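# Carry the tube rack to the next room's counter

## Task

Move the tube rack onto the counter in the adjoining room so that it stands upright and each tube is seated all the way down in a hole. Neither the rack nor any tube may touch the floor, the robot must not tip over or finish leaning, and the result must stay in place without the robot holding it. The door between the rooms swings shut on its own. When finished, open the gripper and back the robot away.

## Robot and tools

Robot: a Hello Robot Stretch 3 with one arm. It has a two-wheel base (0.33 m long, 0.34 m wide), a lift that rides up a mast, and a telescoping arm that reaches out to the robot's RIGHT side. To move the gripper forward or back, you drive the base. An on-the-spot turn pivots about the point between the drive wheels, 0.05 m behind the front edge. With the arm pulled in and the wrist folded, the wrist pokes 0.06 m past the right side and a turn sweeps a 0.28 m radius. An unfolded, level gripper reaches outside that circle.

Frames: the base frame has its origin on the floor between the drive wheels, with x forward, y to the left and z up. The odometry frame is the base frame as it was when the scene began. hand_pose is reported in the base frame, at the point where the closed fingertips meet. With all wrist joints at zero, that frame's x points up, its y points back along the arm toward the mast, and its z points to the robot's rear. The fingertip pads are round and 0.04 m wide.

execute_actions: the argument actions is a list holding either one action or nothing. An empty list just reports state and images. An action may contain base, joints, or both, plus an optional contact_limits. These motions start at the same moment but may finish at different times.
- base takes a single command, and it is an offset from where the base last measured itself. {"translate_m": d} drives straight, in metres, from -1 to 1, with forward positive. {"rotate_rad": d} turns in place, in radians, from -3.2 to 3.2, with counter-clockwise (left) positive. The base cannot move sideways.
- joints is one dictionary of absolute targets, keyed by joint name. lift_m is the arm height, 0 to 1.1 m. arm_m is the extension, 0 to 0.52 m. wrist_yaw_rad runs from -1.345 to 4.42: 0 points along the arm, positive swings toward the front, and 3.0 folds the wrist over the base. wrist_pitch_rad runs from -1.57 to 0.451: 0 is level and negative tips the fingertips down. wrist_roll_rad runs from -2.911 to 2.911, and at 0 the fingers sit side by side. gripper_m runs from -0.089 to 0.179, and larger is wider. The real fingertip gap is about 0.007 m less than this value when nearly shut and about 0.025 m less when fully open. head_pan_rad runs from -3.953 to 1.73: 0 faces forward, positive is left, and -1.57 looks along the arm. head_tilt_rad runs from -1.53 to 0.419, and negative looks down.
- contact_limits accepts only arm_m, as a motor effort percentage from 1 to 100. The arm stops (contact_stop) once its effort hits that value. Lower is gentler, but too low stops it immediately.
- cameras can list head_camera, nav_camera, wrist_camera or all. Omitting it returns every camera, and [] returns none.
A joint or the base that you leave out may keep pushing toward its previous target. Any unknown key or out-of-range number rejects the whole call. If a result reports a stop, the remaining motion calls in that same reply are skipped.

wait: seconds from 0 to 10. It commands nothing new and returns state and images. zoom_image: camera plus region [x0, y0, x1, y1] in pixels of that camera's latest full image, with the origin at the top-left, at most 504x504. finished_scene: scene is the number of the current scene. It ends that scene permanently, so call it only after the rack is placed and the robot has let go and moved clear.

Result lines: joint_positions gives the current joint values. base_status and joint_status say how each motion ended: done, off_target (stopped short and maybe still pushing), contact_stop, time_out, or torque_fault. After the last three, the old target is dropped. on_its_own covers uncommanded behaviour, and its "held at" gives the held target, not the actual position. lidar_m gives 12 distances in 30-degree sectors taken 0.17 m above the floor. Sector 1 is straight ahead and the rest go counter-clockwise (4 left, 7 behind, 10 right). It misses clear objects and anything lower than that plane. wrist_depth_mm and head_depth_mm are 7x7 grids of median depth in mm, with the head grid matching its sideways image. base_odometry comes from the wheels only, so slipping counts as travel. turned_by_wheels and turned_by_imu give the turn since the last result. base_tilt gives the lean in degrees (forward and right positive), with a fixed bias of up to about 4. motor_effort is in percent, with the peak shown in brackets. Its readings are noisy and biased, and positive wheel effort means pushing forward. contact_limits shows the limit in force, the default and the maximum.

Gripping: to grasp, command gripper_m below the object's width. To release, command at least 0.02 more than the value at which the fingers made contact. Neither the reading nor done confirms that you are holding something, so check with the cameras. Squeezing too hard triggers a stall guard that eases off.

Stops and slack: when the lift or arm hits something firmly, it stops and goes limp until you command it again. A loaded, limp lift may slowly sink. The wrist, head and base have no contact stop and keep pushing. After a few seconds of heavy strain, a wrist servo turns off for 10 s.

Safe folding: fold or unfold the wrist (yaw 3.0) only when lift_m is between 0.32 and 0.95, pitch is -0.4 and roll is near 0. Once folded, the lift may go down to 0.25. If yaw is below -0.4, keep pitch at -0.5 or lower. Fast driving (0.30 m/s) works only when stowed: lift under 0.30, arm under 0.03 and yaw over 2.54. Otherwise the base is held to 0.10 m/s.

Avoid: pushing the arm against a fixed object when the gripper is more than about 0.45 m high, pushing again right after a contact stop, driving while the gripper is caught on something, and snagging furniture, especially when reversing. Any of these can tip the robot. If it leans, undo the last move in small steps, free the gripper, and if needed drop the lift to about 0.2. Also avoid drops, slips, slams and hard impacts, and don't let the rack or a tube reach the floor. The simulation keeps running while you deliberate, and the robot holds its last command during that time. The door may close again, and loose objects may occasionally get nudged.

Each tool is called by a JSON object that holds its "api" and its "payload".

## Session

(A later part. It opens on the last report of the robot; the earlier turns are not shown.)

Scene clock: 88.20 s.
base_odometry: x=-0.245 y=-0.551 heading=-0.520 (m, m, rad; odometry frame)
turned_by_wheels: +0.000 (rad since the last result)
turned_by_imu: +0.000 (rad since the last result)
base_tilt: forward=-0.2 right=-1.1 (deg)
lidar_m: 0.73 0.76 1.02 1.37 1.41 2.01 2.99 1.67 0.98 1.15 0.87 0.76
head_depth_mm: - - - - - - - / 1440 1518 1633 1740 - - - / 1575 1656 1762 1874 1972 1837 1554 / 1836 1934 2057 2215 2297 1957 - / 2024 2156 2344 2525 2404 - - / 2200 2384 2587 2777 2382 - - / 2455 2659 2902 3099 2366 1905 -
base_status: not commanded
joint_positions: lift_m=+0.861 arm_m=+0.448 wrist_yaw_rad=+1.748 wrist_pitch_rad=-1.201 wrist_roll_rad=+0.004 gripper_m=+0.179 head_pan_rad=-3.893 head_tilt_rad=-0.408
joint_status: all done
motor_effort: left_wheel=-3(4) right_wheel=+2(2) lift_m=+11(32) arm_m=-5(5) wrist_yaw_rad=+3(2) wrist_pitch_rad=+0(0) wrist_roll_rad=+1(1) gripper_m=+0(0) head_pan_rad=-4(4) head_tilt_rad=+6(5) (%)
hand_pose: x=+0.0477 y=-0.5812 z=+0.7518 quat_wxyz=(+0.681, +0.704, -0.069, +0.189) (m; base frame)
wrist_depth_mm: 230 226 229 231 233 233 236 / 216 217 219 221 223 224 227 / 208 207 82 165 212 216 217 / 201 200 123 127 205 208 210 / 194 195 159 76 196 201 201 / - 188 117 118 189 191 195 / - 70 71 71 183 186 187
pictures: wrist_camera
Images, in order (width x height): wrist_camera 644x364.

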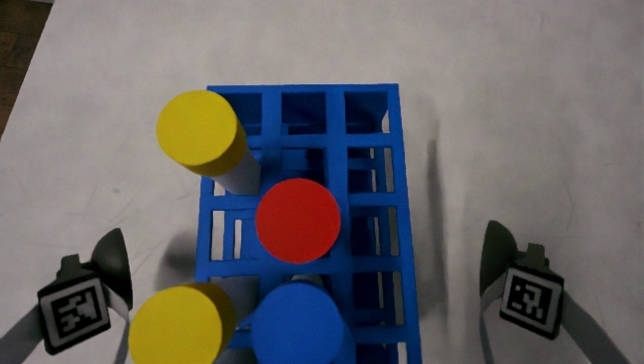

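{"api": "execute_actions", "payload": {"actions": [{"joints":{"lift_m":0.875}}], "cameras": []}}

{"api": "execute_actions", "payload": {"actions": [{"joints":{"gripper_m":0.04}}], "cameras": []}}

{"api": "execute_actions", "payload": {"actions": [{"joints":{"lift_m":0.95,"head_pan_rad":-1.5,"head_tilt_rad":-0.7}}], "cameras": ["wrist_camera","head_camera"]}}

Scene clock: 91.70 s.
base_odometry: x=-0.245 y=-0.551 heading=-0.520 (m, m, rad; odometry frame)
turned_by_wheels: +0.000 (rad since the last result)
turned_by_imu: -0.001 (rad since the last result)
base_tilt: forward=-0.1 right=-1.0 (deg)
lidar_m: 0.73 0.76 1.02 1.37 1.41 2.02 3.00 1.67 0.98 1.15 0.87 0.76
head_depth_mm: - - - - - - - / 1444 1531 1623 1751 - - - / 1566 1665 1752 1873 2007 1830 - / 1836 1943 2084 2207 2327 - - / 2018 2150 2338 2541 2446 - - / 2233 2386 2564 2794 2397 - - / 2446 2656 2889 3098 2369 - -
base_status: not commanded
joint_positions: lift_m=+0.874 arm_m=+0.448 wrist_yaw_rad=+1.748 wrist_pitch_rad=-1.201 wrist_roll_rad=+0.004 gripper_m=+0.179 head_pan_rad=-3.893 head_tilt_rad=-0.408
joint_status: all done
motor_effort: left_wheel=-3(4) right_wheel=+2(2) lift_m=+40(42) arm_m=-5(5) wrist_yaw_rad=+3(3) wrist_pitch_rad=+0(1) wrist_roll_rad=+1(1) gripper_m=+0(0) head_pan_rad=-3(3) head_tilt_rad=+6(6) (%)
hand_pose: x=+0.0477 y=-0.5812 z=+0.7654 quat_wxyz=(+0.681, +0.704, -0.069, +0.189) (m; base frame)
wrist_depth_mm: - 242 244 247 249 251 253 / 235 232 235 236 239 240 242 / 223 224 95 154 227 231 233 / 214 215 137 178 219 222 223 / 207 208 205 90 210 215 217 / - 201 122 131 204 204 209 / - 193 83 84 196 199 200
pictures: none
No camera images: the call's "cameras" was empty. Leave "cameras" out to get every camera's image.

Scene clock: 93.57 s.
base_odometry: x=-0.245 y=-0.551 heading=-0.520 (m, m, rad; odometry frame)
turned_by_wheels: +0.000 (rad since the last result)
turned_by_imu: -0.001 (rad since the last result)
base_tilt: forward=-0.1 right=-1.0 (deg)
lidar_m: 0.73 0.76 1.02 1.37 1.41 2.02 3.00 1.66 0.98 1.15 0.87 0.77
head_depth_mm: - - - - - - - / 1448 1532 1611 1731 - - - / 1555 1641 1760 1859 1981 1826 - / 1817 1938 2050 2222 2302 - - / 2026 2142 2313 2487 2432 - - / 2216 2370 2562 2785 2371 - - / 2456 2658 2913 3084 2363 - -
base_status: not commanded
joint_positions: lift_m=+0.875 arm_m=+0.448 wrist_yaw_rad=+1.748 wrist_pitch_rad=-1.200 wrist_roll_rad=+0.003 gripper_m=+0.041 head_pan_rad=-3.893 head_tilt_rad=-0.408
joint_status: all done
motor_effort: left_wheel=-6(6) right_wheel=+6(6) lift_m=+31(40) arm_m=-5(5) wrist_yaw_rad=+2(2) wrist_pitch_rad=+0(1) wrist_roll_rad=+1(2) gripper_m=-27(98) head_pan_rad=-4(4) head_tilt_rad=+6(5) (%)
hand_pose: x=+0.0480 y=-0.5811 z=+0.7659 quat_wxyz=(+0.681, +0.704, -0.069, +0.190) (m; base frame)
wrist_depth_mm: - 244 246 250 252 254 258 / 237 235 237 239 242 243 246 / 225 227 96 152 231 233 236 / 215 217 138 143 222 225 226 / 207 210 205 92 214 217 217 / 201 203 86 88 166 209 210 / 195 195 113 85 198 202 203
pictures: none
No camera images: the call's "cameras" was empty. Leave "cameras" out to get every camera's image.

Scene clock: 96.07 s.
base_odometry: x=-0.245 y=-0.551 heading=-0.520 (m, m, rad; odometry frame)
turned_by_wheels: +0.000 (rad since the last result)
turned_by_imu: +0.000 (rad since the last result)
base_tilt: forward=-0.1 right=-1.0 (deg)
lidar_m: 0.73 0.75 1.02 1.37 1.41 2.02 3.00 1.66 0.98 1.15 0.87 0.77
head_depth_mm: 964 - 1160 932 753 630 1239 / 971 - 1171 929 752 644 1237 / 981 1077 - 899 748 644 1222 / 983 1099 1156 677 724 640 1223 / 990 1101 1179 889 725 653 1222 / 988 1104 1178 917 742 654 1224 / 998 1122 1193 912 737 651 1217
base_status: not commanded
joint_positions: lift_m=+0.949 arm_m=+0.448 wrist_yaw_rad=+1.748 wrist_pitch_rad=-1.204 wrist_roll_rad=+0.001 gripper_m=+0.044 head_pan_rad=-1.507 head_tilt_rad=-0.692
joint_status: all done
motor_effort: left_wheel=-3(7) right_wheel=+2(6) lift_m=+40(44) arm_m=-4(5) wrist_yaw_rad=+2(3) wrist_pitch_rad=+2(2) wrist_roll_rad=+3(2) gripper_m=-19(26) head_pan_rad=+4(46) head_tilt_rad=-5(36) (%)
hand_pose: x=+0.0469 y=-0.5813 z=+0.8402 quat_wxyz=(+0.681, +0.704, -0.067, +0.189) (m; base frame)
wrist_depth_mm: - 335 330 331 335 337 341 / - 317 317 318 322 324 329 / - 305 155 156 307 311 313 / - 293 144 152 297 301 303 / 282 282 211 100 285 290 292 / 271 272 92 95 177 280 282 / 263 262 129 135 266 269 272
pictures: head_camera (sideways: a quarter turn clockwise sets it upright), wrist_camera
Images, in order (width x height): head_camera 896x504, wrist_camera 644x364.

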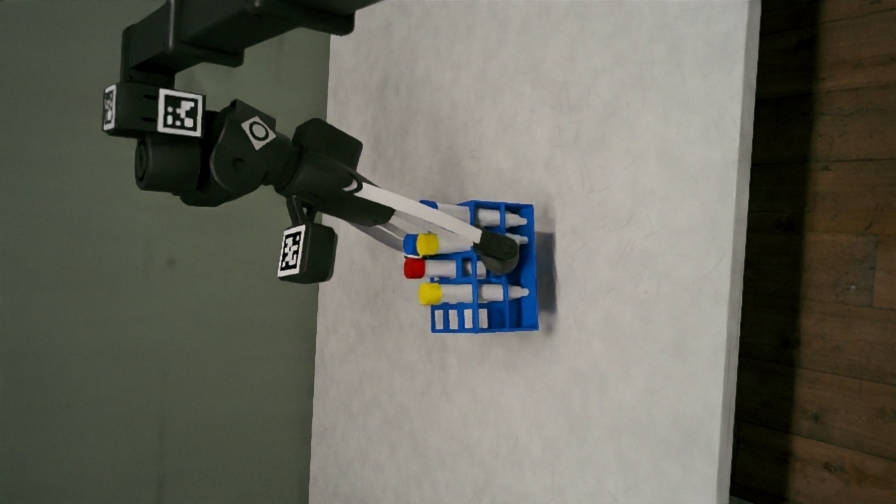

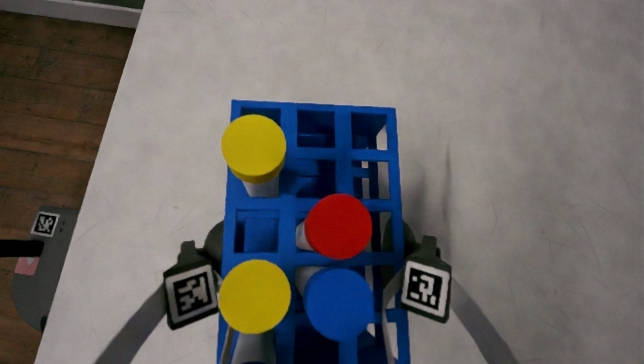

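{"api": "execute_actions", "payload": {"actions": [{"base":{"translate_m":-1},"joints":{"arm_m":0.0,"wrist_yaw_rad":3.0}}], "cameras": []}}

{"api": "execute_actions", "payload": {"actions": [{"base":{"translate_m":-0.65}}], "cameras": []}}

{"api": "execute_actions", "payload": {"actions": [{"base":{"rotate_rad":1.57},"joints":{"head_pan_rad":0,"head_tilt_rad":-0.5}}], "cameras": ["nav_camera","wrist_camera"]}}

Scene clock: 111.17 s.
base_odometry: x=-1.112 y=-0.054 heading=-0.520 (m, m, rad; odometry frame)
turned_by_wheels: +0.000 (rad since the last result)
turned_by_imu: -0.002 (rad since the last result)
base_tilt: forward=-0.2 right=-1.0 (deg)
lidar_m: 1.72 1.79 1.40 1.35 1.47 1.87 2.02 1.69 1.22 1.17 0.78 1.62
head_depth_mm: 982 1095 1240 1412 1600 - 1186 / 989 1098 1247 1427 1621 - - / 997 1108 1251 1422 1627 - - / 1004 1124 1252 1455 1632 - - / 1010 1124 1206 1428 1645 - 1174 / 1019 1132 1202 916 761 668 1193 / 1023 1135 1186 912 737 667 1211
base_status: done
joint_positions: lift_m=+0.949 arm_m=+0.001 wrist_yaw_rad=+2.997 wrist_pitch_rad=-1.204 wrist_roll_rad=+0.003 gripper_m=+0.044 head_pan_rad=-1.507 head_tilt_rad=-0.692
joint_status: all done
motor_effort: left_wheel=-2(8) right_wheel=+2(2) lift_m=+41(40) arm_m=-5(3) wrist_yaw_rad=+3(4) wrist_pitch_rad=+2(1) wrist_roll_rad=+2(2) gripper_m=-19(19) head_pan_rad=+4(4) head_tilt_rad=-6(6) (%)
hand_pose: x=-0.0112 y=-0.0776 z=+0.8401 quat_wxyz=(+0.442, +0.611, +0.357, +0.551) (m; base frame)
wrist_depth_mm: - - - - - - - / - - - - - - - / - - 155 157 - - - / - - 144 151 - - - / 990 995 179 100 - - - / 945 964 92 95 177 989 986 / 925 937 130 135 933 961 985
pictures: none
No camera images: the call's "cameras" was empty. Leave "cameras" out to get every camera's image.

Scene clock: 118.63 s.
base_odometry: x=-1.676 y=+0.269 heading=-0.520 (m, m, rad; odometry frame)
turned_by_wheels: +0.000 (rad since the last result)
turned_by_imu: -0.002 (rad since the last result)
base_tilt: forward=+0.0 right=-1.1 (deg)
lidar_m: 2.38 1.93 1.38 1.38 1.46 1.43 1.37 1.41 1.23 1.18 1.22 1.18
head_depth_mm: 998 1108 1257 1428 1637 - 1187 / 1001 1119 1261 1435 1627 - - / 1011 1127 1266 1454 1638 - - / 1015 1130 1279 1456 1644 - - / 1021 1142 1289 1473 1664 - 1178 / 1025 1145 1289 1490 1642 1452 1199 / 1030 1157 1299 1501 1634 1404 1219
base_status: done
joint_positions: lift_m=+0.949 arm_m=+0.001 wrist_yaw_rad=+2.997 wrist_pitch_rad=-1.204 wrist_roll_rad=+0.003 gripper_m=+0.044 head_pan_rad=-1.507 head_tilt_rad=-0.692
joint_status: not commanded
motor_effort: left_wheel=-3(9) right_wheel=+2(2) lift_m=+40(40) arm_m=-5(5) wrist_yaw_rad=+3(3) wrist_pitch_rad=+2(1) wrist_roll_rad=+2(2) gripper_m=-19(19) head_pan_rad=+4(3) head_tilt_rad=-6(5) (%)
hand_pose: x=-0.0112 y=-0.0776 z=+0.8401 quat_wxyz=(+0.442, +0.611, +0.357, +0.551) (m; base frame)
wrist_depth_mm: - - - - - - - / - - - - - - - / - - 155 156 - - - / - - 145 151 - - - / 984 999 179 100 - - - / 956 975 92 95 177 990 - / 928 943 130 136 935 966 978
pictures: none
No camera images: the call's "cameras" was empty. Leave "cameras" out to get every camera's image.

Scene clock: 122.07 s.
base_odometry: x=-1.676 y=+0.269 heading=+1.049 (m, m, rad; odometry frame)
turned_by_wheels: +1.570 (rad since the last result)
turned_by_imu: +1.588 (rad since the last result)
base_tilt: forward=-0.3 right=-1.1 (deg)
lidar_m: 1.38 1.43 1.43 1.37 1.42 1.23 1.18 1.22 1.18 2.38 1.93 1.37
head_depth_mm: 1145 1229 1340 1468 1624 1669 1371 / 1204 1305 1399 1520 1655 1666 1378 / 1210 1304 1416 1554 1729 1644 1367 / 1204 1294 1406 1548 1720 1647 1365 / 1198 1302 1407 1572 1717 1643 1363 / 1197 1292 1417 1555 1728 1637 1359 / 1190 1304 1412 1544 1721 1626 1354
base_status: done
joint_positions: lift_m=+0.949 arm_m=+0.001 wrist_yaw_rad=+2.997 wrist_pitch_rad=-1.204 wrist_roll_rad=+0.003 gripper_m=+0.044 head_pan_rad=-0.007 head_tilt_rad=-0.507
joint_status: all done
motor_effort: left_wheel=-4(9) right_wheel=+2(5) lift_m=+40(40) arm_m=-5(5) wrist_yaw_rad=+3(3) wrist_pitch_rad=+2(2) wrist_roll_rad=+2(2) gripper_m=-19(19) head_pan_rad=+3(45) head_tilt_rad=+5(29) (%)
hand_pose: x=-0.0112 y=-0.0776 z=+0.8401 quat_wxyz=(+0.442, +0.611, +0.357, +0.551) (m; base frame)
wrist_depth_mm: - - - - - - - / - - - - - - - / - - 155 156 - - - / - - 145 151 - - - / 991 - 179 100 - - - / 962 969 92 95 177 - 991 / 924 934 130 135 937 968 960
pictures: nav_camera (sideways: a quarter turn counterclockwise sets it upright), wrist_camera
Images, in order (width x height): nav_camera 672x504, wrist_camera 644x364.

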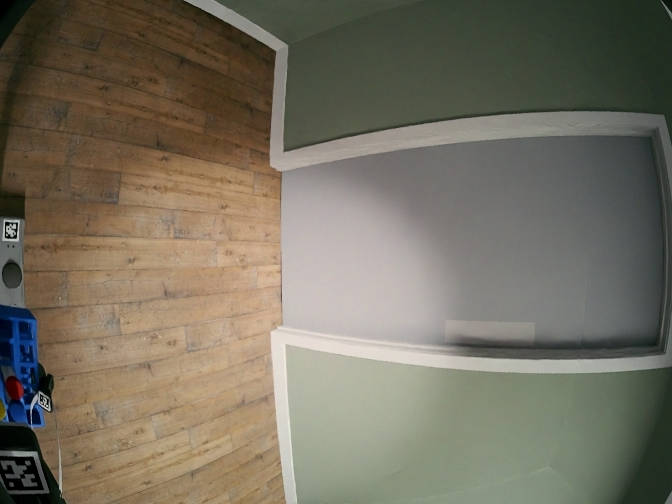

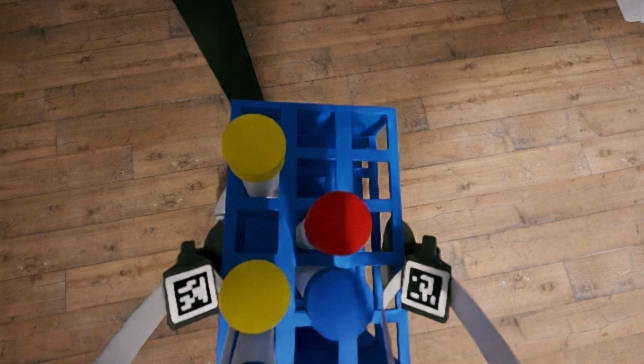

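{"api": "execute_actions", "payload": {"actions": [{"base":{"rotate_rad":0.05},"joints":{"wrist_yaw_rad":3.14}}], "cameras": []}}

{"api": "execute_actions", "payload": {"actions": [{"base":{"translate_m":1}}], "cameras": []}}

{"api": "execute_actions", "payload": {"actions": [{"base":{"translate_m":0.55},"joints":{"head_tilt_rad":-0.9}}], "cameras": ["nav_camera","wrist_camera"]}}

Scene clock: 128.23 s.
base_odometry: x=-1.676 y=+0.269 heading=+1.099 (m, m, rad; odometry frame)
turned_by_wheels: +0.050 (rad since the last result)
turned_by_imu: +0.050 (rad since the last result)
base_tilt: forward=-0.1 right=-1.1 (deg)
lidar_m: 1.41 1.43 1.41 1.37 1.43 1.22 1.18 1.24 1.18 2.38 1.84 1.37
head_depth_mm: 1173 1257 1337 1457 1599 1667 1380 / 1192 1291 1401 1537 1662 1662 1365 / 1194 1294 1410 1546 1712 1659 1355 / 1205 1296 1417 1558 1721 1648 1364 / 1207 1306 1431 1563 1710 1641 1353 / 1201 1305 1428 1573 1735 1635 1352 / 1209 1302 1436 1551 1689 1639 1352
base_status: done
joint_positions: lift_m=+0.949 arm_m=+0.001 wrist_yaw_rad=+3.136 wrist_pitch_rad=-1.204 wrist_roll_rad=+0.003 gripper_m=+0.044 head_pan_rad=-0.007 head_tilt_rad=-0.507
joint_status: all done
motor_effort: left_wheel=-4(10) right_wheel=+2(4) lift_m=+41(40) arm_m=-5(5) wrist_yaw_rad=+4(5) wrist_pitch_rad=+2(2) wrist_roll_rad=+1(2) gripper_m=-19(19) head_pan_rad=+4(3) head_tilt_rad=+5(5) (%)
hand_pose: x=-0.0208 y=-0.0768 z=+0.8401 quat_wxyz=(+0.403, +0.584, +0.399, +0.581) (m; base frame)
wrist_depth_mm: - - - - - - - / - - - - - - - / - - 155 157 - - - / - - 144 151 - - - / 989 996 211 100 - - - / 958 956 92 95 177 989 - / 924 923 130 135 949 951 948
pictures: none
No camera images: the call's "cameras" was empty. Leave "cameras" out to get every camera's image.

Scene clock: 139.20 s.
base_odometry: x=-1.222 y=+1.160 heading=+1.099 (m, m, rad; odometry frame)
turned_by_wheels: +0.000 (rad since the last result)
turned_by_imu: -0.002 (rad since the last result)
base_tilt: forward=-0.2 right=-1.1 (deg)
lidar_m: 0.42 0.44 0.61 1.34 1.40 1.97 2.18 1.98 2.48 1.17 0.51 0.43
head_depth_mm: 314 341 369 405 449 502 571 / 316 341 371 407 451 506 574 / 316 342 372 409 452 507 576 / 317 343 373 411 455 510 581 / 319 344 376 412 457 513 585 / 320 347 377 414 459 517 586 / 321 348 378 416 461 517 590
base_status: done
joint_positions: lift_m=+0.949 arm_m=+0.001 wrist_yaw_rad=+3.136 wrist_pitch_rad=-1.204 wrist_roll_rad=+0.003 gripper_m=+0.044 head_pan_rad=-0.007 head_tilt_rad=-0.507
joint_status: not commanded
motor_effort: left_wheel=-5(5) right_wheel=+2(5) lift_m=+40(40) arm_m=-5(5) wrist_yaw_rad=+4(4) wrist_pitch_rad=+2(1) wrist_roll_rad=+2(1) gripper_m=-19(18) head_pan_rad=+4(4) head_tilt_rad=+4(5) (%)
hand_pose: x=-0.0208 y=-0.0768 z=+0.8401 quat_wxyz=(+0.403, +0.584, +0.399, +0.581) (m; base frame)
wrist_depth_mm: - - - - - 726 485 / - - - - - 723 487 / - - 155 156 - 728 482 / - - 144 151 - 724 482 / 990 - 210 100 979 716 482 / 934 977 92 95 177 716 480 / 936 940 130 136 938 662 478
pictures: none
No camera images: the call's "cameras" was empty. Leave "cameras" out to get every camera's image.

Scene clock: 147.27 s.
base_odometry: x=-0.972 y=+1.650 heading=+1.099 (m, m, rad; odometry frame)
turned_by_wheels: +0.000 (rad since the last result)
turned_by_imu: -0.032 (rad since the last result)
base_tilt: forward=-0.2 right=-1.2 (deg)
lidar_m: 0.15 - 0.15 0.18 0.52 1.89 2.71 2.48 0.41 0.42 1.87 0.17
head_depth_mm: - - - - 315 507 1137 / - - - - - 393 990 / - - - - - 338 628 / - - - - - 308 462 / - - - - - - 366 / - - - - - - 324 / - - - - - - 300
base_status: done
joint_positions: lift_m=+0.949 arm_m=+0.001 wrist_yaw_rad=+3.137 wrist_pitch_rad=-1.207 wrist_roll_rad=+0.003 gripper_m=+0.044 head_pan_rad=+0.001 head_tilt_rad=-0.895
joint_status: all done
motor_effort: left_wheel=+4(90) right_wheel=+0(13) lift_m=+39(40) arm_m=-3(5) wrist_yaw_rad=+4(16) wrist_pitch_rad=+2(3) wrist_roll_rad=+1(2) gripper_m=-18(19) head_pan_rad=-1(3) head_tilt_rad=-3(42) (%)
hand_pose: x=-0.0208 y=-0.0772 z=+0.8401 quat_wxyz=(+0.404, +0.584, +0.399, +0.580) (m; base frame)
wrist_depth_mm: - - - 489 290 205 159 / - - - 596 334 226 170 / - - 171 157 337 251 184 / - - 145 153 414 283 201 / 986 996 211 101 440 323 220 / 960 972 93 96 181 374 244 / 927 936 130 136 766 407 274
pictures: nav_camera (sideways: a quarter turn counterclockwise sets it upright), wrist_camera
Images, in order (width x height): nav_camera 672x504, wrist_camera 644x364.

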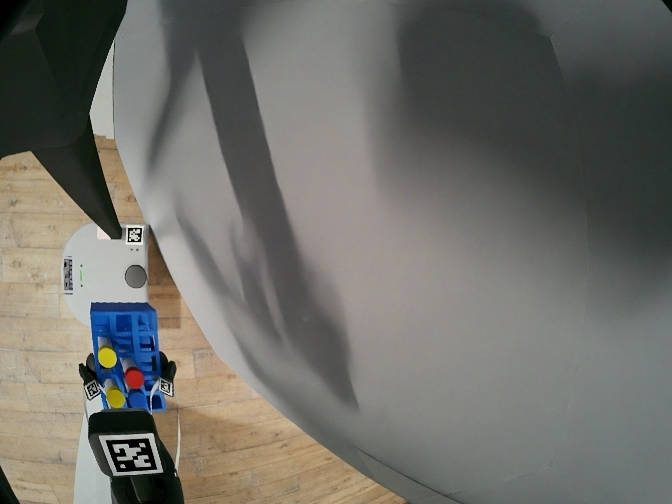

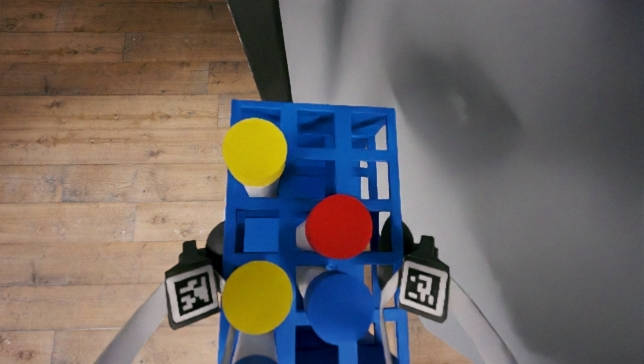

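{"api": "execute_actions", "payload": {"actions": [{"base":{"translate_m":1},"joints":{"head_tilt_rad":-0.4,"head_pan_rad":-1.3}}], "cameras": ["nav_camera"]}}

Scene clock: 160.50 s.
base_odometry: x=-0.518 y=+2.541 heading=+1.099 (m, m, rad; odometry frame)
turned_by_wheels: +0.000 (rad since the last result)
turned_by_imu: -0.002 (rad since the last result)
base_tilt: forward=+0.1 right=-1.0 (deg)
lidar_m: 1.02 1.06 1.38 1.33 1.38 0.64 0.35 1.16 1.54 1.79 1.46 1.07
head_depth_mm: 2035 2167 2049 1796 1942 1839 1472 / 2104 2232 2039 1860 2001 1844 1479 / 2172 2290 2001 1901 2051 1830 1495 / 2190 2373 1985 1983 2115 1828 1501 / 2242 2404 1973 2056 2206 1832 1455 / 1959 2056 2134 2282 2309 1817 1464 / 1631 1699 1777 1852 1952 1806 1454
base_status: done
joint_positions: lift_m=+0.949 arm_m=+0.001 wrist_yaw_rad=+3.137 wrist_pitch_rad=-1.207 wrist_roll_rad=+0.003 gripper_m=+0.044 head_pan_rad=-1.293 head_tilt_rad=-0.408
joint_status: all done
motor_effort: left_wheel=-1(67) right_wheel=+0(4) lift_m=+39(39) arm_m=-3(3) wrist_yaw_rad=+4(4) wrist_pitch_rad=+3(3) wrist_roll_rad=+2(1) gripper_m=-18(18) head_pan_rad=-4(45) head_tilt_rad=+5(44) (%)
hand_pose: x=-0.0208 y=-0.0772 z=+0.8401 quat_wxyz=(+0.404, +0.584, +0.399, +0.580) (m; base frame)
wrist_depth_mm: - - - - - - - / - - - - - - - / 946 - 170 157 - - - / 518 - 145 153 - - - / 453 786 211 101 - - - / 966 962 93 96 180 - 997 / 922 930 130 136 944 967 970
pictures: nav_camera (sideways: a quarter turn counterclockwise sets it upright)
Images, in order (width x height): nav_camera 672x504.

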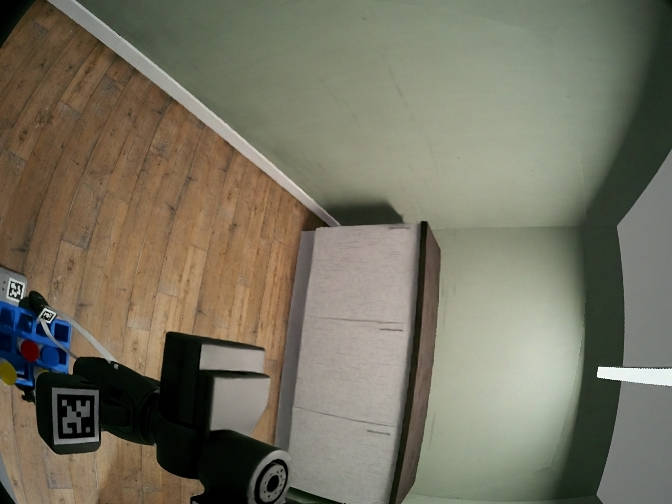

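{"api": "execute_actions", "payload": {"actions": [{"base":{"rotate_rad":-1.555},"joints":{"wrist_yaw_rad":0}}], "cameras": []}}

{"api": "execute_actions", "payload": {"actions": [{"base":{"translate_m":1},"joints":{"lift_m":1.1}}], "cameras": []}}

{"api": "execute_actions", "payload": {"actions": [{"base":{"translate_m":0.35}}], "cameras": []}}

{"api": "execute_actions", "payload": {"actions": [{"base":{"rotate_rad":1.555},"joints":{"head_pan_rad":-1.57,"head_tilt_rad":-0.6}}], "cameras": ["wrist_camera"]}}

Scene clock: 167.90 s.
base_odometry: x=-0.518 y=+2.541 heading=-0.456 (m, m, rad; odometry frame)
turned_by_wheels: -1.555 (rad since the last result)
turned_by_imu: -1.575 (rad since the last result)
base_tilt: forward=-0.1 right=-1.0 (deg)
lidar_m: 1.79 1.44 1.06 1.03 1.07 1.38 1.33 1.38 1.13 1.09 1.14 1.57
head_depth_mm: 891 946 1006 1075 1150 1242 1344 / 919 975 1036 1106 1188 1288 1387 / 944 1004 1073 1145 1235 1332 1419 / 972 1012 1078 1173 1288 1389 1454 / 994 1061 1140 1224 1325 1443 1476 / 1028 1098 1183 1275 1396 1520 1465 / 1060 1137 1226 1328 1449 1591 1450
base_status: done
joint_positions: lift_m=+0.949 arm_m=+0.001 wrist_yaw_rad=+0.003 wrist_pitch_rad=-1.207 wrist_roll_rad=+0.003 gripper_m=+0.044 head_pan_rad=-1.293 head_tilt_rad=-0.408
joint_status: all done
motor_effort: left_wheel=+3(9) right_wheel=-2(4) lift_m=+39(39) arm_m=-3(3) wrist_yaw_rad=-5(6) wrist_pitch_rad=+2(2) wrist_roll_rad=+2(1) gripper_m=-18(18) head_pan_rad=-4(4) head_tilt_rad=+5(6) (%)
hand_pose: x=-0.0214 y=-0.2147 z=+0.8401 quat_wxyz=(+0.582, +0.402, -0.582, -0.401) (m; base frame)
wrist_depth_mm: - - - - - - - / - - - - - - - / - - 155 157 - - - / - - 149 152 - - - / 990 991 212 104 - - - / 960 948 93 96 - 1000 - / 932 944 130 136 959 966 968
pictures: none
No camera images: the call's "cameras" was empty. Leave "cameras" out to get every camera's image.

Scene clock: 179.30 s.
base_odometry: x=+0.380 y=+2.101 heading=-0.455 (m, m, rad; odometry frame)
turned_by_wheels: +0.000 (rad since the last result)
turned_by_imu: -0.002 (rad since the last result)
base_tilt: forward=-0.1 right=-1.0 (deg)
lidar_m: 0.79 0.82 1.05 1.01 1.05 1.46 2.33 1.55 1.14 1.10 1.13 0.82
head_depth_mm: 905 957 1021 1089 1145 - 1353 / 930 985 1051 1118 1208 1306 1384 / 953 1020 1086 1158 1253 1355 1425 / 985 1048 1118 1205 1297 1410 1463 / 1011 1084 1160 1248 1358 1468 1472 / 1045 1118 1199 1289 1404 1527 1463 / 1077 1154 1241 1342 1451 1596 1451
base_status: done
joint_positions: lift_m=+1.099 arm_m=+0.001 wrist_yaw_rad=+0.003 wrist_pitch_rad=-1.207 wrist_roll_rad=+0.003 gripper_m=+0.044 head_pan_rad=-1.293 head_tilt_rad=-0.408
joint_status: all done
motor_effort: left_wheel=+3(10) right_wheel=-2(4) lift_m=+41(40) arm_m=-3(3) wrist_yaw_rad=-5(5) wrist_pitch_rad=+2(3) wrist_roll_rad=+1(1) gripper_m=-18(19) head_pan_rad=-4(3) head_tilt_rad=+5(5) (%)
hand_pose: x=-0.0214 y=-0.2147 z=+0.9900 quat_wxyz=(+0.582, +0.402, -0.582, -0.401) (m; base frame)
wrist_depth_mm: - - - - - - - / - - - - - - - / - - 155 157 - - - / - - 145 152 - - - / - - 211 104 - - - / - - 92 96 - - - / - - 130 136 - - -
pictures: none
No camera images: the call's "cameras" was empty. Leave "cameras" out to get every camera's image.

Scene clock: 184.20 s.
base_odometry: x=+0.695 y=+1.947 heading=-0.455 (m, m, rad; odometry frame)
turned_by_wheels: +0.000 (rad since the last result)
turned_by_imu: -0.001 (rad since the last result)
base_tilt: forward=-0.1 right=-1.1 (deg)
lidar_m: 0.44 0.46 0.63 1.01 1.05 1.45 2.68 1.55 1.15 1.11 0.63 0.46
head_depth_mm: 915 966 1023 1097 1154 - 1352 / 933 989 1061 1138 1210 1309 1376 / 963 1020 1090 1167 1260 1366 1446 / 989 1053 1128 1213 1306 1424 1473 / 1022 1086 1158 1237 1333 1454 1430 / 1045 1120 1205 1038 1012 1073 1133 / 1082 1160 1247 1031 820 857 897
base_status: done
joint_positions: lift_m=+1.099 arm_m=+0.001 wrist_yaw_rad=+0.003 wrist_pitch_rad=-1.207 wrist_roll_rad=+0.003 gripper_m=+0.044 head_pan_rad=-1.293 head_tilt_rad=-0.408
joint_status: not commanded
motor_effort: left_wheel=+3(10) right_wheel=-2(3) lift_m=+40(40) arm_m=-3(3) wrist_yaw_rad=-5(5) wrist_pitch_rad=+2(3) wrist_roll_rad=+1(1) gripper_m=-18(18) head_pan_rad=-4(3) head_tilt_rad=+5(5) (%)
hand_pose: x=-0.0214 y=-0.2147 z=+0.9900 quat_wxyz=(+0.582, +0.402, -0.582, -0.401) (m; base frame)
wrist_depth_mm: 569 857 - - - - - / 575 848 - - - - - / 575 872 156 157 - - - / 569 860 145 152 - - - / 571 855 211 104 - - - / 564 798 93 96 - - - / 573 913 130 136 - - -
pictures: none
No camera images: the call's "cameras" was empty. Leave "cameras" out to get every camera's image.

Scene clock: 187.60 s.
base_odometry: x=+0.695 y=+1.947 heading=+1.100 (m, m, rad; odometry frame)
turned_by_wheels: +1.555 (rad since the last result)
turned_by_imu: +1.573 (rad since the last result)
base_tilt: forward=-0.2 right=-1.1 (deg)
lidar_m: 1.00 1.05 1.43 2.68 1.57 1.15 1.11 0.64 0.46 0.44 0.46 0.62
head_depth_mm: - - - - - - - / - - - - - - - / - - - - - - - / 907 989 1013 780 539 - - / 907 994 1007 712 552 609 781 / 912 997 998 705 549 623 741 / 913 999 993 706 548 625 742
base_status: done
joint_positions: lift_m=+1.099 arm_m=+0.001 wrist_yaw_rad=+0.003 wrist_pitch_rad=-1.207 wrist_roll_rad=+0.003 gripper_m=+0.044 head_pan_rad=-1.563 head_tilt_rad=-0.592
joint_status: all done
motor_effort: left_wheel=-5(10) right_wheel=+3(6) lift_m=+41(40) arm_m=-3(3) wrist_yaw_rad=-5(5) wrist_pitch_rad=+2(2) wrist_roll_rad=+1(1) gripper_m=-18(18) head_pan_rad=-3(25) head_tilt_rad=-6(28) (%)
hand_pose: x=-0.0214 y=-0.2147 z=+0.9900 quat_wxyz=(+0.582, +0.402, -0.582, -0.401) (m; base frame)
wrist_depth_mm: 293 298 300 304 308 311 311 / 420 421 431 440 449 455 439 / 591 605 155 157 590 666 673 / - - 145 152 - - - / - - 211 101 - - - / - - 93 96 - - - / - - 130 136 - - -
pictures: wrist_camera
Images, in order (width x height): wrist_camera 644x364.

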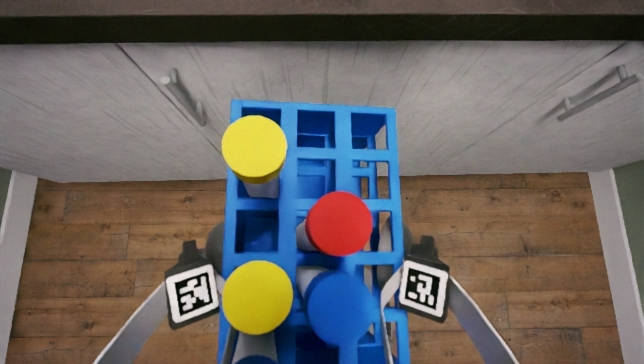

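Same counter height as before; extend.

{"api": "execute_actions", "payload": {"actions": [{"joints":{"arm_m":0.42},"contact_limits":{"arm_m":12}}], "cameras": ["wrist_camera"]}}

Scene clock: 195.47 s.
base_odometry: x=+0.695 y=+1.947 heading=+1.100 (m, m, rad; odometry frame)
turned_by_wheels: +0.000 (rad since the last result)
turned_by_imu: -0.001 (rad since the last result)
base_tilt: forward=-0.1 right=-1.1 (deg)
lidar_m: 1.01 1.04 1.43 2.68 1.57 1.15 1.11 0.64 0.46 0.44 0.46 0.62
head_depth_mm: 922 987 1033 726 559 621 733 / - 1001 1025 722 558 621 739 / - 986 958 638 553 622 736 / 907 983 948 637 551 623 738 / 906 998 999 713 551 621 740 / 906 992 997 709 549 621 740 / 909 1000 993 704 547 625 739
base_status: not commanded
joint_positions: lift_m=+1.099 arm_m=+0.420 wrist_yaw_rad=+0.001 wrist_pitch_rad=-1.207 wrist_roll_rad=+0.003 gripper_m=+0.044 head_pan_rad=-1.563 head_tilt_rad=-0.593
joint_status: all done
motor_effort: left_wheel=-5(4) right_wheel=+3(3) lift_m=+41(40) arm_m=+4(5) wrist_yaw_rad=-3(5) wrist_pitch_rad=+2(2) wrist_roll_rad=+2(2) gripper_m=-18(18) head_pan_rad=-4(3) head_tilt_rad=-5(5) (%)
contact_limits: arm_m 12 (drawing in: default 26, maximum 43; extending or still: default 35, maximum 57)
hand_pose: x=-0.0215 y=-0.6333 z=+0.9900 quat_wxyz=(+0.582, +0.401, -0.583, -0.402) (m; base frame)
wrist_depth_mm: 277 279 281 284 287 289 293 / 267 267 272 273 276 278 281 / 256 259 155 157 263 270 270 / 249 250 145 153 254 257 260 / 239 241 211 101 247 249 251 / 232 233 93 96 180 241 243 / 224 225 130 136 229 232 234
pictures: wrist_camera
Images, in order (width x height): wrist_camera 644x364.

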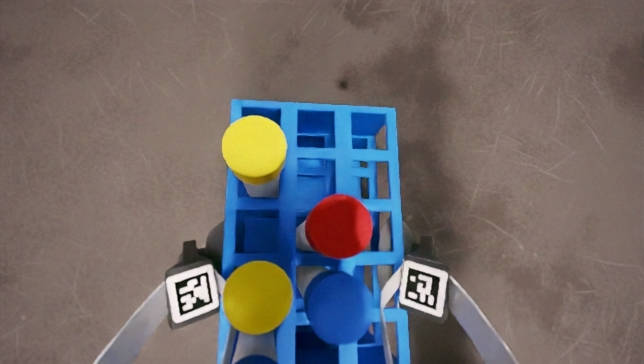

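{"api": "execute_actions", "payload": {"actions": [{"joints":{"lift_m":1.075}}], "cameras": []}}

{"api": "execute_actions", "payload": {"actions": [{"joints":{"gripper_m":0.179}}], "cameras": []}}

{"api": "execute_actions", "payload": {"actions": [{"joints":{"lift_m":1.1}}], "cameras": []}}

{"api": "execute_actions", "payload": {"actions": [{"joints":{"arm_m":0.05}}], "cameras": []}}

{"api": "execute_actions", "payload": {"actions": [{"joints":{"wrist_pitch_rad":-0.4}}], "cameras": ["wrist_camera"]}}

Scene clock: 201.10 s.
base_odometry: x=+0.695 y=+1.947 heading=+1.100 (m, m, rad; odometry frame)
turned_by_wheels: +0.000 (rad since the last result)
turned_by_imu: +0.000 (rad since the last result)
base_tilt: forward=+0.0 right=-0.9 (deg)
lidar_m: 1.01 1.05 1.43 2.68 1.58 1.15 1.11 0.64 0.46 0.44 0.46 0.62
head_depth_mm: - 982 1031 727 559 621 736 / 916 1014 1023 721 559 622 739 / - - 958 651 555 621 738 / 904 985 951 636 553 624 742 / 909 1001 1000 710 552 622 740 / 908 999 1001 709 548 623 740 / 911 1002 990 705 548 624 742
base_status: not commanded
joint_positions: lift_m=+1.076 arm_m=+0.420 wrist_yaw_rad=+0.001 wrist_pitch_rad=-1.204 wrist_roll_rad=+0.003 gripper_m=+0.044 head_pan_rad=-1.563 head_tilt_rad=-0.593
joint_status: lift_m contact_stop (moved -0.023 of -0.024)
on_its_own: lift_m is slack since a contact_stop, until your next command for it
motor_effort: left_wheel=-2(4) right_wheel=+0(3) lift_m=+26(39) arm_m=+4(4) wrist_yaw_rad=-3(3) wrist_pitch_rad=+2(2) wrist_roll_rad=+1(1) gripper_m=-18(18) head_pan_rad=-3(4) head_tilt_rad=-5(4) (%)
hand_pose: x=-0.0215 y=-0.6339 z=+0.9671 quat_wxyz=(+0.582, +0.400, -0.583, -0.401) (m; base frame)
wrist_depth_mm: 255 257 260 261 264 267 269 / 247 247 249 252 256 255 258 / 236 237 156 158 242 245 247 / 227 230 146 152 233 238 238 / 219 220 211 101 224 228 229 / 212 215 93 96 179 219 221 / 205 206 129 134 210 213 214
pictures: none
No camera images: the call's "cameras" was empty. Leave "cameras" out to get every camera's image.

not run: a stop came earlier in this reply.

not run: a stop came earlier in this reply.

not run: a stop came earlier in this reply.

not run: a stop came earlier in this reply.

{"api": "execute_actions", "payload": {"actions": [{"joints":{"gripper_m":0.179}}], "cameras": []}}

{"api": "execute_actions", "payload": {"actions": [{"joints":{"lift_m":1.1}}], "cameras": []}}

{"api": "execute_actions", "payload": {"actions": [{"joints":{"arm_m":0.05}}], "cameras": []}}

{"api": "execute_actions", "payload": {"actions": [{"joints":{"wrist_pitch_rad":-0.4}}], "cameras": ["wrist_camera"]}}

Scene clock: 207.00 s.
base_odometry: x=+0.695 y=+1.947 heading=+1.100 (m, m, rad; odometry frame)
turned_by_wheels: +0.000 (rad since the last result)
turned_by_imu: -0.001 (rad since the last result)
base_tilt: forward=+0.0 right=-1.1 (deg)
lidar_m: 1.01 1.04 1.43 2.68 1.57 1.15 1.11 0.64 0.46 0.44 0.46 0.62
head_depth_mm: - 983 1028 724 559 620 738 / - 1012 1031 693 556 621 737 / - - 714 639 554 622 738 / 907 988 947 688 552 620 738 / 908 994 1006 709 550 624 738 / 908 992 996 706 551 623 739 / 910 1006 985 704 546 623 740
base_status: not commanded
joint_positions: lift_m=+1.076 arm_m=+0.420 wrist_yaw_rad=+0.001 wrist_pitch_rad=-1.204 wrist_roll_rad=+0.003 gripper_m=+0.179 head_pan_rad=-1.563 head_tilt_rad=-0.593
joint_status: all done
on_its_own: lift_m is slack since a contact_stop, until your next command for it
motor_effort: left_wheel=-3(2) right_wheel=+1(1) lift_m=+26(25) arm_m=+4(4) wrist_yaw_rad=-3(3) wrist_pitch_rad=+1(2) wrist_roll_rad=+1(1) gripper_m=+0(85) head_pan_rad=-4(3) head_tilt_rad=-5(5) (%)
hand_pose: x=-0.0215 y=-0.6341 z=+0.9672 quat_wxyz=(+0.582, +0.400, -0.583, -0.401) (m; base frame)
wrist_depth_mm: 254 255 256 259 261 264 265 / 243 245 246 249 250 253 256 / 234 235 237 235 155 187 246 / 225 228 229 227 148 232 236 / 218 221 221 185 139 225 228 / - 212 213 140 95 137 220 / - 204 206 104 164 209 212
pictures: none
No camera images: the call's "cameras" was empty. Leave "cameras" out to get every camera's image.

Scene clock: 207.97 s.
base_odometry: x=+0.695 y=+1.947 heading=+1.100 (m, m, rad; odometry frame)
turned_by_wheels: +0.000 (rad since the last result)
turned_by_imu: +0.000 (rad since the last result)
base_tilt: forward=-0.1 right=-1.0 (deg)
lidar_m: 1.01 1.04 1.44 2.68 1.57 1.15 1.11 0.64 0.46 0.44 0.46 0.62
head_depth_mm: 916 987 1034 724 557 620 734 / - 1001 1026 687 557 621 735 / - 989 960 637 554 622 736 / 902 988 952 716 552 623 738 / 907 997 1052 712 551 622 738 / 910 996 999 706 549 621 737 / 910 995 989 704 546 621 743
base_status: not commanded
joint_positions: lift_m=+1.099 arm_m=+0.420 wrist_yaw_rad=+0.001 wrist_pitch_rad=-1.204 wrist_roll_rad=+0.003 gripper_m=+0.179 head_pan_rad=-1.563 head_tilt_rad=-0.593
joint_status: all done
motor_effort: left_wheel=-3(3) right_wheel=+1(2) lift_m=+40(38) arm_m=+3(4) wrist_yaw_rad=-3(3) wrist_pitch_rad=+1(2) wrist_roll_rad=+1(1) gripper_m=+0(0) head_pan_rad=-3(3) head_tilt_rad=-5(4) (%)
hand_pose: x=-0.0215 y=-0.6341 z=+0.9902 quat_wxyz=(+0.582, +0.400, -0.583, -0.401) (m; base frame)
wrist_depth_mm: 277 281 283 285 288 290 294 / 269 270 272 274 277 279 282 / 257 260 261 193 180 266 271 / 248 251 252 250 162 254 261 / 240 242 244 130 155 248 252 / - 235 235 148 157 138 244 / - 225 227 226 169 231 234
pictures: none
No camera images: the call's "cameras" was empty. Leave "cameras" out to get every camera's image.

Scene clock: 211.90 s.
base_odometry: x=+0.695 y=+1.947 heading=+1.100 (m, m, rad; odometry frame)
turned_by_wheels: +0.000 (rad since the last result)
turned_by_imu: -0.001 (rad since the last result)
base_tilt: forward=+0.0 right=-1.2 (deg)
lidar_m: 1.01 1.04 1.43 2.67 1.57 1.15 1.11 0.64 0.46 0.44 0.46 0.62
head_depth_mm: - - - - 577 607 735 / - - - - - - 736 / - - - - - - 739 / 904 992 1048 713 - 638 736 / 906 996 1004 711 569 630 737 / 910 997 996 709 549 610 740 / 908 998 991 703 547 624 738
base_status: not commanded
joint_positions: lift_m=+1.099 arm_m=+0.050 wrist_yaw_rad=+0.001 wrist_pitch_rad=-1.204 wrist_roll_rad=+0.003 gripper_m=+0.179 head_pan_rad=-1.563 head_tilt_rad=-0.593
joint_status: all done
motor_effort: left_wheel=-3(3) right_wheel=+1(2) lift_m=+40(40) arm_m=-5(7) wrist_yaw_rad=-2(3) wrist_pitch_rad=+1(2) wrist_roll_rad=+1(2) gripper_m=+0(0) head_pan_rad=-3(3) head_tilt_rad=-5(5) (%)
hand_pose: x=-0.0215 y=-0.2648 z=+0.9902 quat_wxyz=(+0.582, +0.400, -0.583, -0.401) (m; base frame)
wrist_depth_mm: 280 282 284 286 290 293 297 / 288 293 298 305 308 312 317 / 460 471 478 492 509 517 509 / 780 805 845 877 901 954 982 / - - - - - - - / - - - - - - - / - - - - - - -
pictures: none
No camera images: the call's "cameras" was empty. Leave "cameras" out to get every camera's image.

Scene clock: 213.13 s.
base_odometry: x=+0.695 y=+1.947 heading=+1.100 (m, m, rad; odometry frame)
turned_by_wheels: +0.000 (rad since the last result)
turned_by_imu: +0.000 (rad since the last result)
base_tilt: forward=-0.2 right=-1.0 (deg)
lidar_m: 1.01 1.05 1.43 2.68 1.57 1.15 1.11 0.64 0.46 0.45 0.46 0.62
head_depth_mm: - - - - 558 620 737 / - - - - 537 620 736 / - - - - 538 623 738 / 901 995 1016 686 553 621 737 / 907 999 1051 696 551 622 740 / 909 995 1055 706 549 624 738 / 914 997 990 704 547 624 744
base_status: not commanded
joint_positions: lift_m=+1.099 arm_m=+0.050 wrist_yaw_rad=+0.001 wrist_pitch_rad=-0.420 wrist_roll_rad=+0.003 gripper_m=+0.179 head_pan_rad=-1.563 head_tilt_rad=-0.593
joint_status: all done
motor_effort: left_wheel=-3(3) right_wheel=+1(1) lift_m=+40(40) arm_m=-5(5) wrist_yaw_rad=-3(2) wrist_pitch_rad=+8(8) wrist_roll_rad=+1(1) gripper_m=+0(0) head_pan_rad=-3(4) head_tilt_rad=-5(5) (%)
hand_pose: x=-0.0212 y=-0.4194 z=+1.1115 quat_wxyz=(+0.691, +0.148, -0.692, -0.148) (m; base frame)
wrist_depth_mm: 700 700 704 710 716 723 724 / 756 774 777 786 769 798 791 / 800 794 808 820 838 825 814 / 598 596 602 565 570 600 603 / 472 485 474 437 455 497 473 / 405 391 396 393 392 388 394 / - 334 335 337 336 329 335
pictures: wrist_camera
Images, in order (width x height): wrist_camera 644x364.

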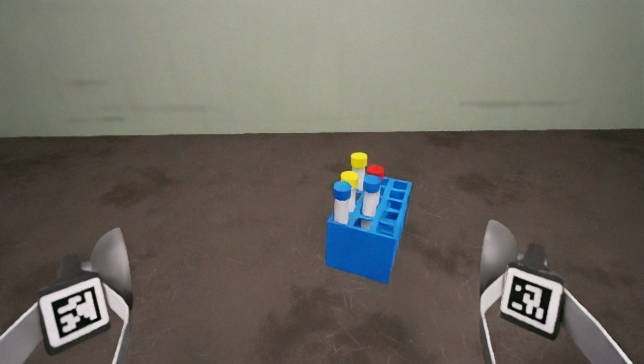

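{"api": "finished_scene", "payload": {"scene": 2}}

The scene is finished: the task was done.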